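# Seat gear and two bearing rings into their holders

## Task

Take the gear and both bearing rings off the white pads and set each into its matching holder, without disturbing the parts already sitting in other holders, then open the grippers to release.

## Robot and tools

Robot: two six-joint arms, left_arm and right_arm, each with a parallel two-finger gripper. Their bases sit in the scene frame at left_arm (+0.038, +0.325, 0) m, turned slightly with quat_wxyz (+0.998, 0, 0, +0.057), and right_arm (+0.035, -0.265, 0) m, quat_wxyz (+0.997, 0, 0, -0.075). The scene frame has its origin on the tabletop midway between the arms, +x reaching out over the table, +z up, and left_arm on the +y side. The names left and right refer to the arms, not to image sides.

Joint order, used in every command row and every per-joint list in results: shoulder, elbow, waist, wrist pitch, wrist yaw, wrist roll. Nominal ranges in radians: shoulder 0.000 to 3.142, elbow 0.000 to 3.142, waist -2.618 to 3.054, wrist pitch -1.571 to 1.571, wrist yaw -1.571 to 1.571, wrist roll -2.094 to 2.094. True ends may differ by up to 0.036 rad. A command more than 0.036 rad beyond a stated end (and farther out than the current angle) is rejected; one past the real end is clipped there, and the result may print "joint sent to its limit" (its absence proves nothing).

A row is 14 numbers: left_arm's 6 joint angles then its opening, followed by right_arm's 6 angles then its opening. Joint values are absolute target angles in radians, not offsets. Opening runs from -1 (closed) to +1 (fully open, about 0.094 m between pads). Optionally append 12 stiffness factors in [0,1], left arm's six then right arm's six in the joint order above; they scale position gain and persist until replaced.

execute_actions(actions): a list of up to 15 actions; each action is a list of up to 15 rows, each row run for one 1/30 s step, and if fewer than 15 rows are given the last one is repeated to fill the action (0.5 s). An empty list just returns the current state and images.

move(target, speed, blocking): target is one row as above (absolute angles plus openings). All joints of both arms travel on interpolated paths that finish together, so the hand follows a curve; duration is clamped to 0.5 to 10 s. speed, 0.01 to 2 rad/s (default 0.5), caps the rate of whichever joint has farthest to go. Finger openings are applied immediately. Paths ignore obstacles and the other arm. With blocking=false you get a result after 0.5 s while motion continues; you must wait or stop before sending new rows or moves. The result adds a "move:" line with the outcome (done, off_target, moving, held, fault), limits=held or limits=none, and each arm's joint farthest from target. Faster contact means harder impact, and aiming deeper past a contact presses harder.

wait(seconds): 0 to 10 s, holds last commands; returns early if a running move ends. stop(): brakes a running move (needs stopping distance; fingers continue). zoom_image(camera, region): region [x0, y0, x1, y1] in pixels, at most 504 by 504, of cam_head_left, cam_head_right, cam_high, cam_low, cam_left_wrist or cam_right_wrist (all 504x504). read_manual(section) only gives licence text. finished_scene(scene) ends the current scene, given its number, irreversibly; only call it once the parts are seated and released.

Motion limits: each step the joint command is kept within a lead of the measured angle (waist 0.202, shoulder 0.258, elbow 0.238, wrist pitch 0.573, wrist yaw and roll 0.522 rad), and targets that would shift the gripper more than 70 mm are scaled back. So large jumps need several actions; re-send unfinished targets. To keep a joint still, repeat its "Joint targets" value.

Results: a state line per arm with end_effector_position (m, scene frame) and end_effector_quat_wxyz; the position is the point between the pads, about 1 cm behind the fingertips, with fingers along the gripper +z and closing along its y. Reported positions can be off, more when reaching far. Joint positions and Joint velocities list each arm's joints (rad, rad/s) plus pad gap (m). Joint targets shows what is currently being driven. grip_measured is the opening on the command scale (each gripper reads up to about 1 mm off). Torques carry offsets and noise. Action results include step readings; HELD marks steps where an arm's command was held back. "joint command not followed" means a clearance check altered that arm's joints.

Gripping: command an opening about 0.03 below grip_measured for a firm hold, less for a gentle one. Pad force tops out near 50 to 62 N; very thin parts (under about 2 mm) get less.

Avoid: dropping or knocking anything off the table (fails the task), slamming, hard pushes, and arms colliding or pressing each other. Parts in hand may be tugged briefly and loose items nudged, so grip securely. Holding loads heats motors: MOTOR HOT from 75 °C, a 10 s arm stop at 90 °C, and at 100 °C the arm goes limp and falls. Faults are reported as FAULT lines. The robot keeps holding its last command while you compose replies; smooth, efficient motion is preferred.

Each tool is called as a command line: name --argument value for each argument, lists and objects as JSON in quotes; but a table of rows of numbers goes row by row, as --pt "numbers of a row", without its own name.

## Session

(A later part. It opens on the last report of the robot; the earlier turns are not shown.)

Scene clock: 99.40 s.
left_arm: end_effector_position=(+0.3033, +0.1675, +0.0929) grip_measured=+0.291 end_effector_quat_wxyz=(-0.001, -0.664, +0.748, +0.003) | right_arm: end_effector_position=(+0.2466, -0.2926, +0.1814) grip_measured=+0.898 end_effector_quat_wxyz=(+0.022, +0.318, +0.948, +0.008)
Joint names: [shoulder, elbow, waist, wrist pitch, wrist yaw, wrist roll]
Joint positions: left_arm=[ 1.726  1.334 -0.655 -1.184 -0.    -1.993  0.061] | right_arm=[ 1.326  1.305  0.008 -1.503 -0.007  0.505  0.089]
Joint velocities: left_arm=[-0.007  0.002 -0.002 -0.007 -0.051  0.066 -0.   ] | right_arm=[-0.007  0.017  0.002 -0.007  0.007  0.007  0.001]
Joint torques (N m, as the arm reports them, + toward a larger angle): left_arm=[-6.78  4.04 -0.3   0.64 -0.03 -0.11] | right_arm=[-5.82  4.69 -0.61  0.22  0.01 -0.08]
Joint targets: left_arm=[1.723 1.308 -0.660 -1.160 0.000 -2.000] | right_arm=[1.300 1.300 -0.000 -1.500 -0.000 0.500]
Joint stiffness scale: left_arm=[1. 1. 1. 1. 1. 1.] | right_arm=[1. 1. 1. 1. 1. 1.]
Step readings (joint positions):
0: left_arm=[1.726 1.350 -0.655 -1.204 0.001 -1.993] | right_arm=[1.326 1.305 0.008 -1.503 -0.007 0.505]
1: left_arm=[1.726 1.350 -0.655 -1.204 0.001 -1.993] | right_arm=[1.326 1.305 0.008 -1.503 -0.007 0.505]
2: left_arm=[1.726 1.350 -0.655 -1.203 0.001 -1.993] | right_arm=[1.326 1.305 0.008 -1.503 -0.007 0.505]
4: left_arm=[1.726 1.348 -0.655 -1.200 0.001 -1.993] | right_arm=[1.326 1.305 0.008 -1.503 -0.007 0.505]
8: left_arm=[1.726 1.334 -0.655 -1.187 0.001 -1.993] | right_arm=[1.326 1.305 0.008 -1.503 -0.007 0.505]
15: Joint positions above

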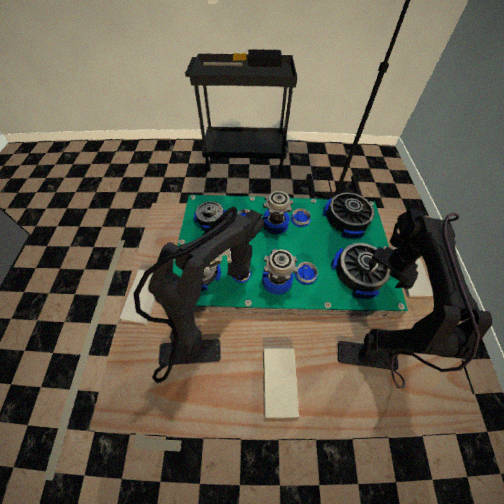

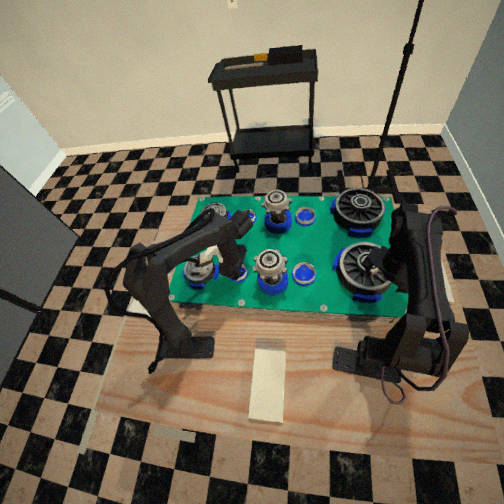

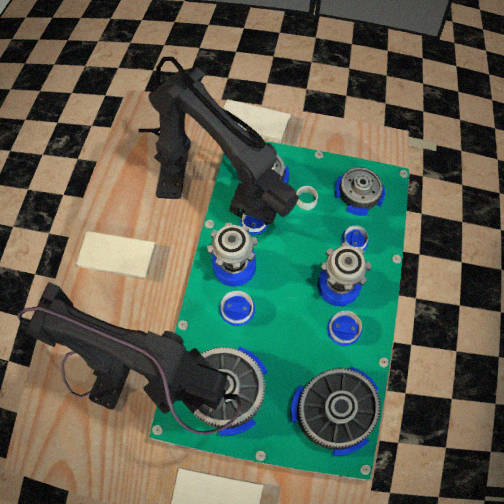

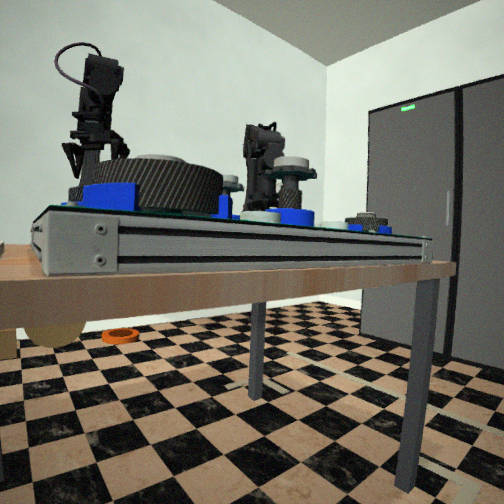

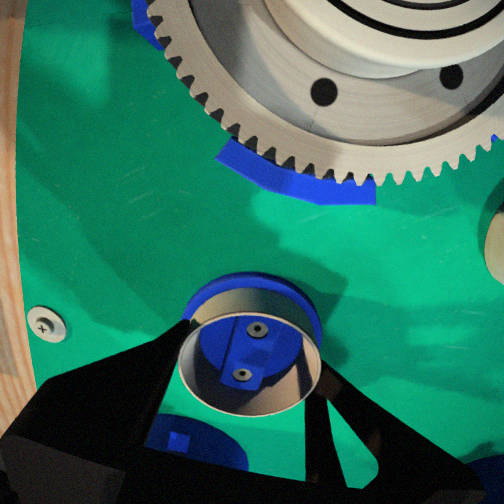

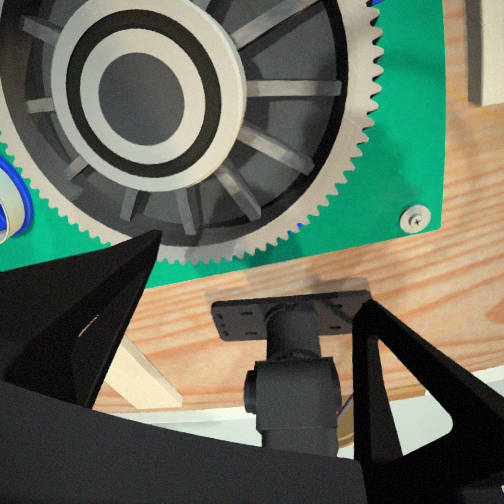

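Seated. Release and lift.

execute_actions --actions '[[[1.723,1.33,-0.656,-1.18,0,-2.0,0.24,1.3,1.3,0.0,-1.5,0,0.5,0.9],[1.723,1.33,-0.656,-1.18,0,-2.0,0.35,1.3,1.3,0.0,-1.5,0,0.5,0.9],[1.723,1.33,-0.656,-1.18,0,-2.0,0.5,1.3,1.3,0.0,-1.5,0,0.5,0.9],[1.723,1.33,-0.656,-1.18,0,-2.0,0.7,1.3,1.3,0.0,-1.5,0,0.5,0.9]]]'

move --target '[1.72,1.53,-0.655,-1.36,0,-2.0,0.7,1.3,1.3,0.0,-1.5,0,0.5,0.9]' --speed 0.4

Scene clock: 100.33 s.
left_arm: end_effector_position=(+0.3034, +0.1674, +0.0929) grip_measured=+0.698 end_effector_quat_wxyz=(-0.001, -0.664, +0.748, +0.002) | right_arm: end_effector_position=(+0.2466, -0.2926, +0.1814) grip_measured=+0.898 end_effector_quat_wxyz=(+0.022, +0.318, +0.948, +0.008)
Joint names: [shoulder, elbow, waist, wrist pitch, wrist yaw, wrist roll]
Joint positions: left_arm=[ 1.726  1.334 -0.655 -1.184 -0.    -1.993  0.08 ] | right_arm=[ 1.326  1.305  0.008 -1.503 -0.007  0.505  0.089]
Joint velocities: left_arm=[ 0.002 -0.012  0.012 -0.037  0.037 -0.081  0.001] | right_arm=[-0.007  0.022 -0.002 -0.007 -0.007  0.007  0.001]
Joint torques (N m, as the arm reports them, + toward a larger angle): left_arm=[-6.83  6.06  0.    0.38 -0.02 -0.11] | right_arm=[-5.81  4.66 -0.64  0.21  0.02 -0.08]
Joint targets: left_arm=[1.723 1.330 -0.656 -1.180 0.000 -2.000] | right_arm=[1.300 1.300 0.000 -1.500 0.000 0.500]
Joint stiffness scale: left_arm=[1. 1. 1. 1. 1. 1.] | right_arm=[1. 1. 1. 1. 1. 1.]
Step readings (joint positions):
0: left_arm=[1.726 1.334 -0.655 -1.184 -0.000 -1.993] | right_arm=[1.326 1.305 0.008 -1.503 -0.007 0.505]
1: left_arm=[1.726 1.334 -0.655 -1.184 -0.000 -1.993] | right_arm=[1.326 1.305 0.008 -1.503 -0.007 0.505]
2: left_arm=[1.726 1.334 -0.655 -1.184 -0.001 -1.993] | right_arm=[1.326 1.305 0.008 -1.503 -0.007 0.505]
4: left_arm=[1.726 1.334 -0.655 -1.184 -0.000 -1.993] | right_arm=[1.326 1.305 0.008 -1.503 -0.007 0.505]
8: left_arm=[1.726 1.334 -0.655 -1.184 -0.000 -1.993] | right_arm=[1.326 1.305 0.008 -1.503 -0.007 0.505]
15: Joint positions above

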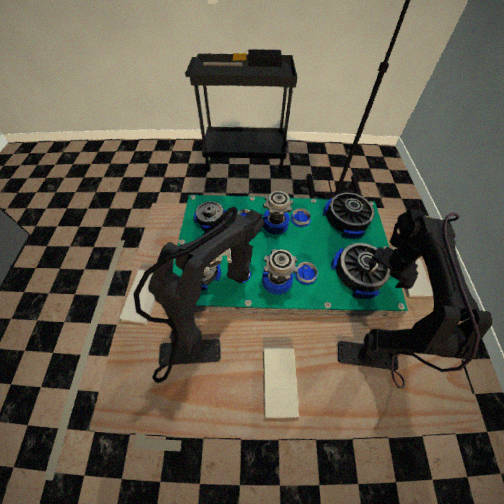

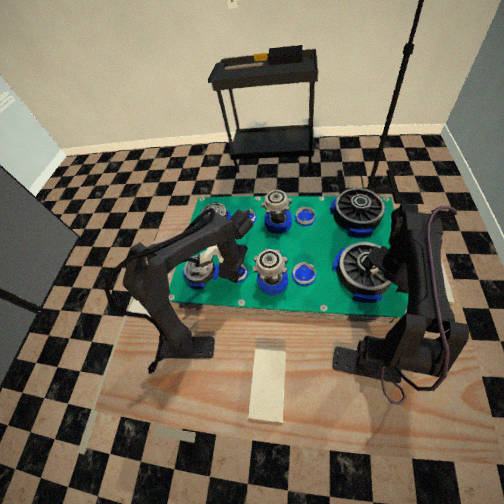

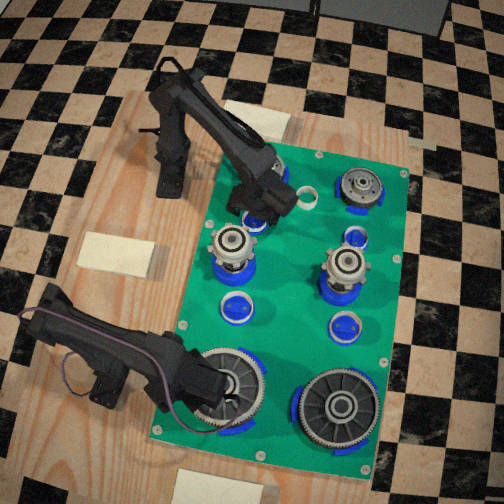

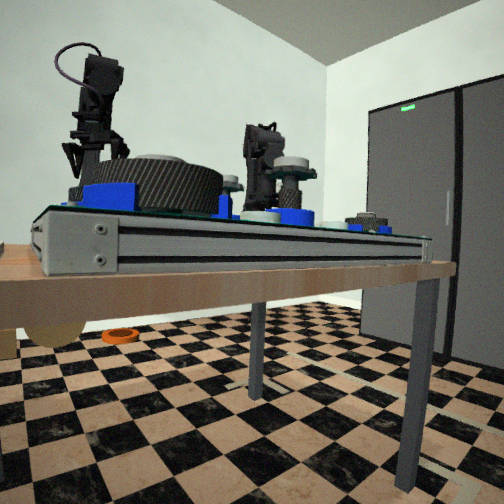

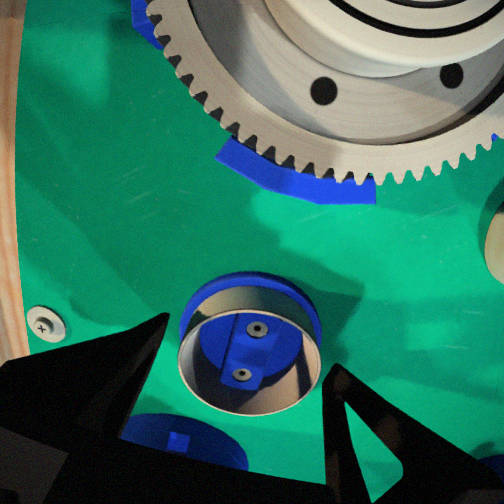

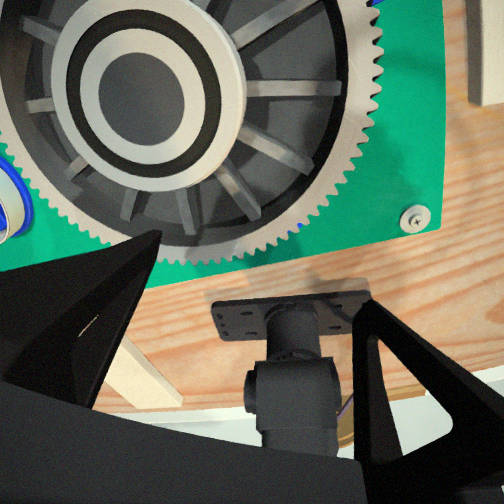

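Scene clock: 101.53 s.
left_arm: end_effector_position=(+0.3082, +0.1645, +0.1343) grip_measured=+0.698 end_effector_quat_wxyz=(+0.001, -0.664, +0.748, -0.003) | right_arm: end_effector_position=(+0.2466, -0.2926, +0.1814) grip_measured=+0.898 end_effector_quat_wxyz=(+0.022, +0.318, +0.948, +0.008)
Joint names: [shoulder, elbow, waist, wrist pitch, wrist yaw, wrist roll]
Joint positions: left_arm=[ 1.726  1.499 -0.655 -1.338 -0.    -1.993  0.08 ] | right_arm=[ 1.326  1.305  0.008 -1.503 -0.007  0.505  0.089]
Joint velocities: left_arm=[-0.002  0.002  0.002  0.007 -0.022  0.007 -0.001] | right_arm=[-0.012  0.002  0.012 -0.007 -0.022 -0.007  0.   ]
Joint torques (N m, as the arm reports them, + toward a larger angle): left_arm=[-7.11  9.25  0.09  0.09 -0.03 -0.12] | right_arm=[-5.78  4.62 -0.61  0.22  0.02 -0.08]
Joint targets: left_arm=[1.720 1.530 -0.655 -1.360 -0.000 -2.000] | right_arm=[1.300 1.300 -0.000 -1.500 0.000 0.500]
Joint stiffness scale: left_arm=[1. 1. 1. 1. 1. 1.] | right_arm=[1. 1. 1. 1. 1. 1.]
move: off_target (left_arm, right_arm); limits=none; left_arm: farthest joint: the elbow, 0.031 radians from its target (0.196 radians at the start); right_arm: farthest joint: the shoulder, 0.026 radians from its target (0.026 radians at the start)

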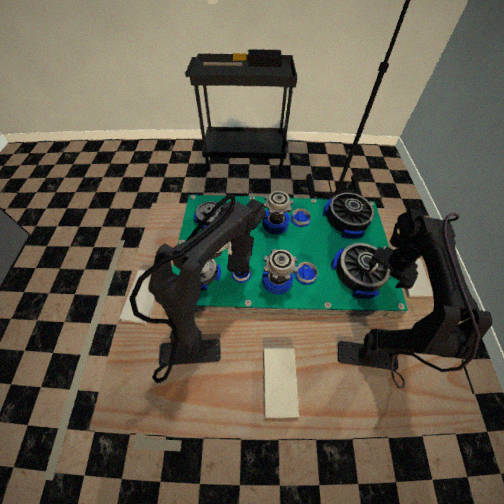

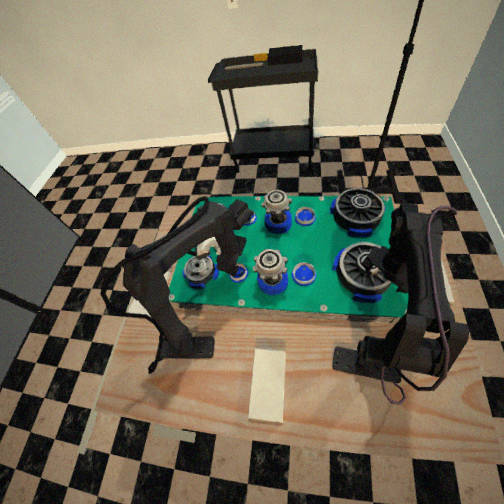

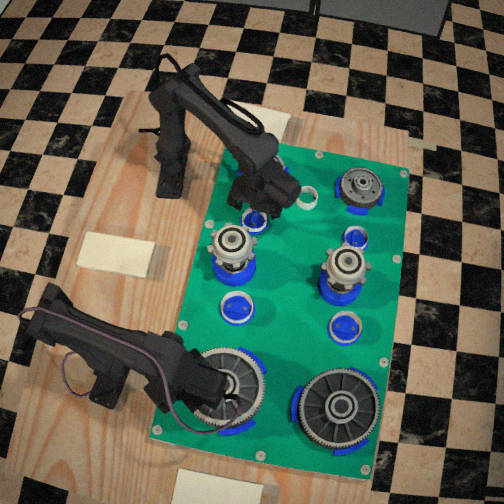

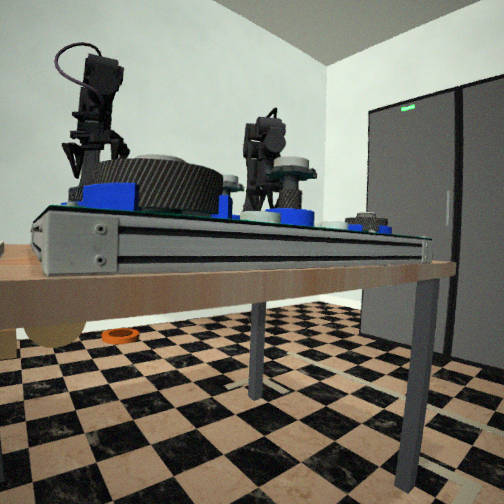

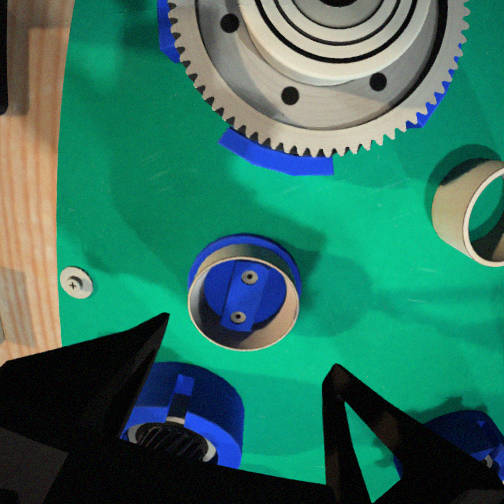

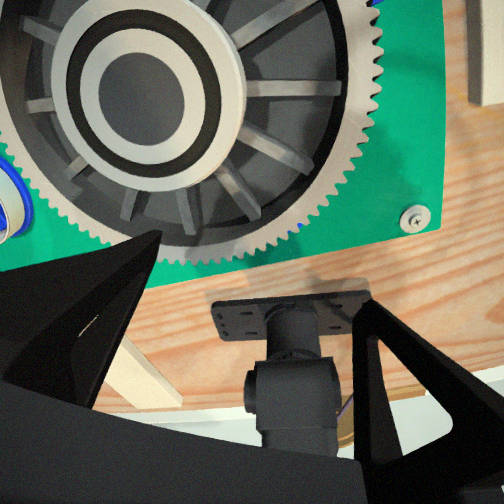

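zoom_image --camera "cam_head_right" --region '[165, 190, 265, 300]'

zoom_image --camera "cam_low" --region '[200, 140, 420, 260]'

Region (165, 190, 265, 300) of cam_head_right's 504x504 image, scaled by 4.582, with more detail than that image has; it fills the left 458 columns of this view, and the rest is white.

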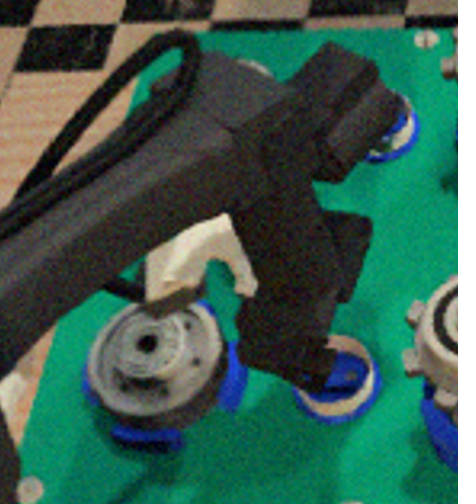

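Region (200, 140, 420, 260) of cam_low's 504x504 image, scaled by 2.291, with more detail than that image has; it fills the top 275 rows of this view, and the rest is white.

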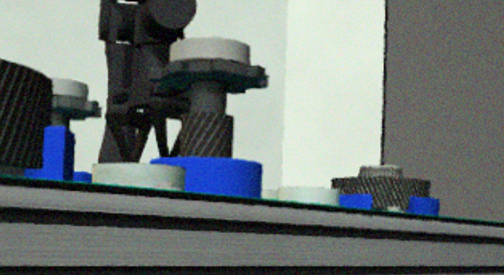

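move --target '[1.3,1.2,-0.9,-1.4,0,-2.0,0.7,1.3,1.3,0.0,-1.5,0,0.5,0.9]' --speed 0.8

zoom_image --camera "cam_high" --region '[225, 135, 395, 255]'

zoom_image --camera "cam_head_right" --region '[165, 190, 265, 300]'

Scene clock: 103.60 s.
left_arm: end_effector_position=(+0.1984, +0.1686, +0.1614) grip_measured=+0.698 end_effector_quat_wxyz=(+0.007, -0.571, +0.820, -0.041) | right_arm: end_effector_position=(+0.2466, -0.2926, +0.1814) grip_measured=+0.898 end_effector_quat_wxyz=(+0.022, +0.318, +0.948, +0.008)
Joint names: [shoulder, elbow, waist, wrist pitch, wrist yaw, wrist roll]
Joint positions: left_arm=[ 1.318  1.216 -0.892 -1.385  0.002 -1.993  0.08 ] | right_arm=[ 1.326  1.305  0.008 -1.503 -0.007  0.505  0.089]
Joint velocities: left_arm=[-0.002 -0.012  0.012  0.066 -0.007  0.007  0.   ] | right_arm=[ 0.002  0.022  0.032  0.037  0.007  0.022 -0.   ]
Joint torques (N m, as the arm reports them, + toward a larger angle): left_arm=[-4.84  5.22 -0.61  0.36 -0.05 -0.09] | right_arm=[-5.84  4.71 -0.67  0.22  0.03 -0.08]
Joint targets: left_arm=[1.300 1.200 -0.900 -1.400 -0.000 -2.000] | right_arm=[1.300 1.300 -0.000 -1.500 0.000 0.500]
Joint stiffness scale: left_arm=[1. 1. 1. 1. 1. 1.] | right_arm=[1. 1. 1. 1. 1. 1.]
move: off_target (right_arm); limits=none; left_arm: farthest joint: the shoulder, 0.018 radians from its target (0.426 radians at the start); right_arm: farthest joint: the shoulder, 0.026 radians from its target (0.026 radians at the start)

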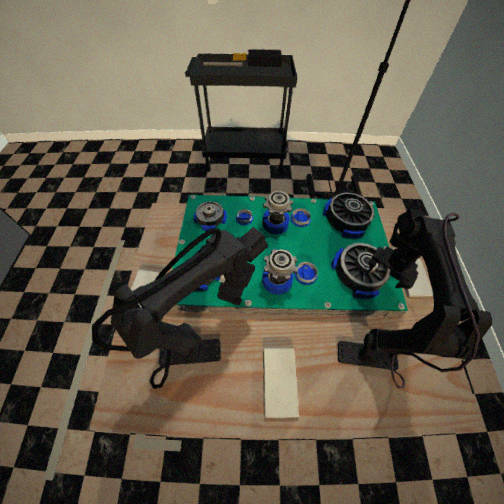

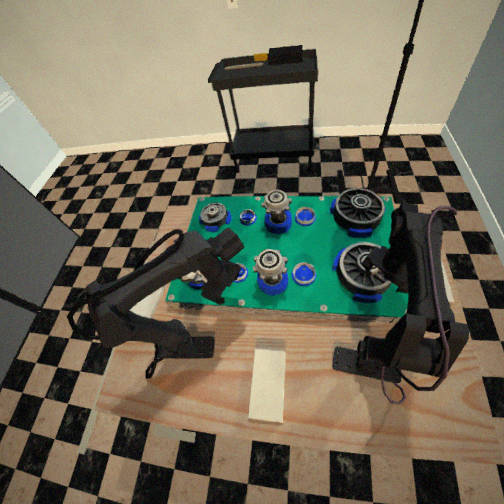

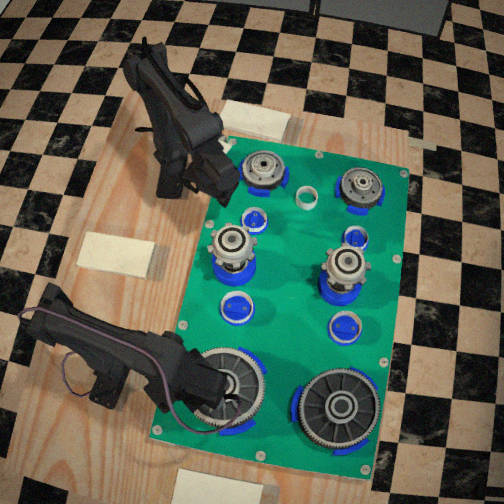

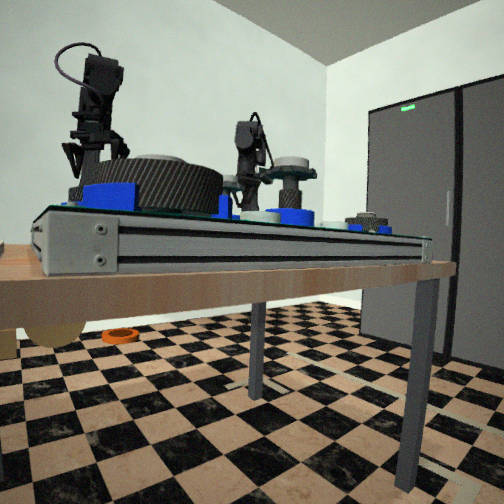

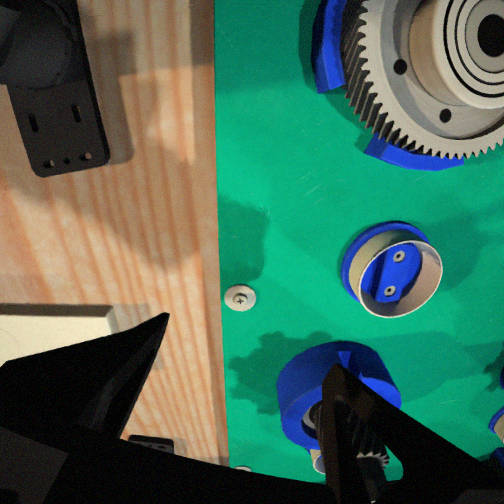

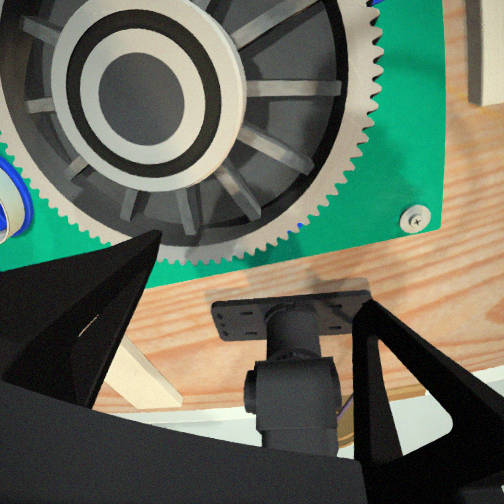

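Region (225, 135, 395, 255) of cam_high's 504x504 image, scaled by 2.965, with more detail than that image has; it fills the top 356 rows of this view, and the rest is white.

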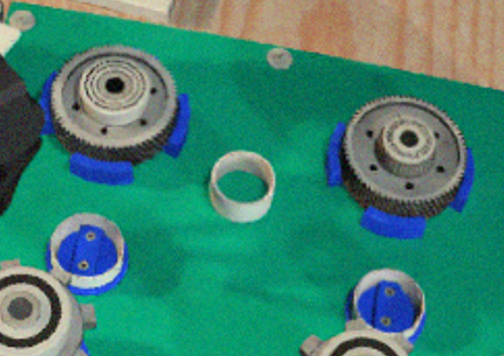

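Region (165, 190, 265, 300) of cam_head_right's 504x504 image, scaled by 4.582, with more detail than that image has; it fills the left 458 columns of this view, and the rest is white.

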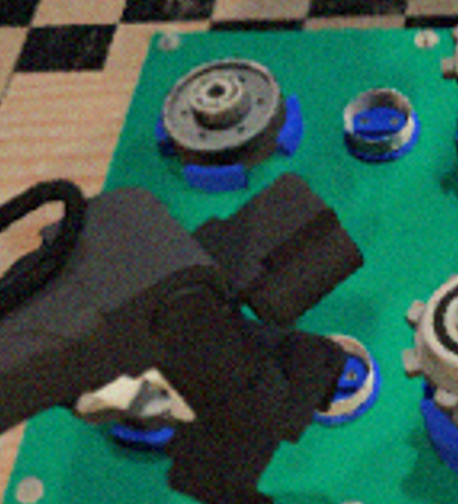

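finished_scene --scene 1

The scene is finished: the task was done.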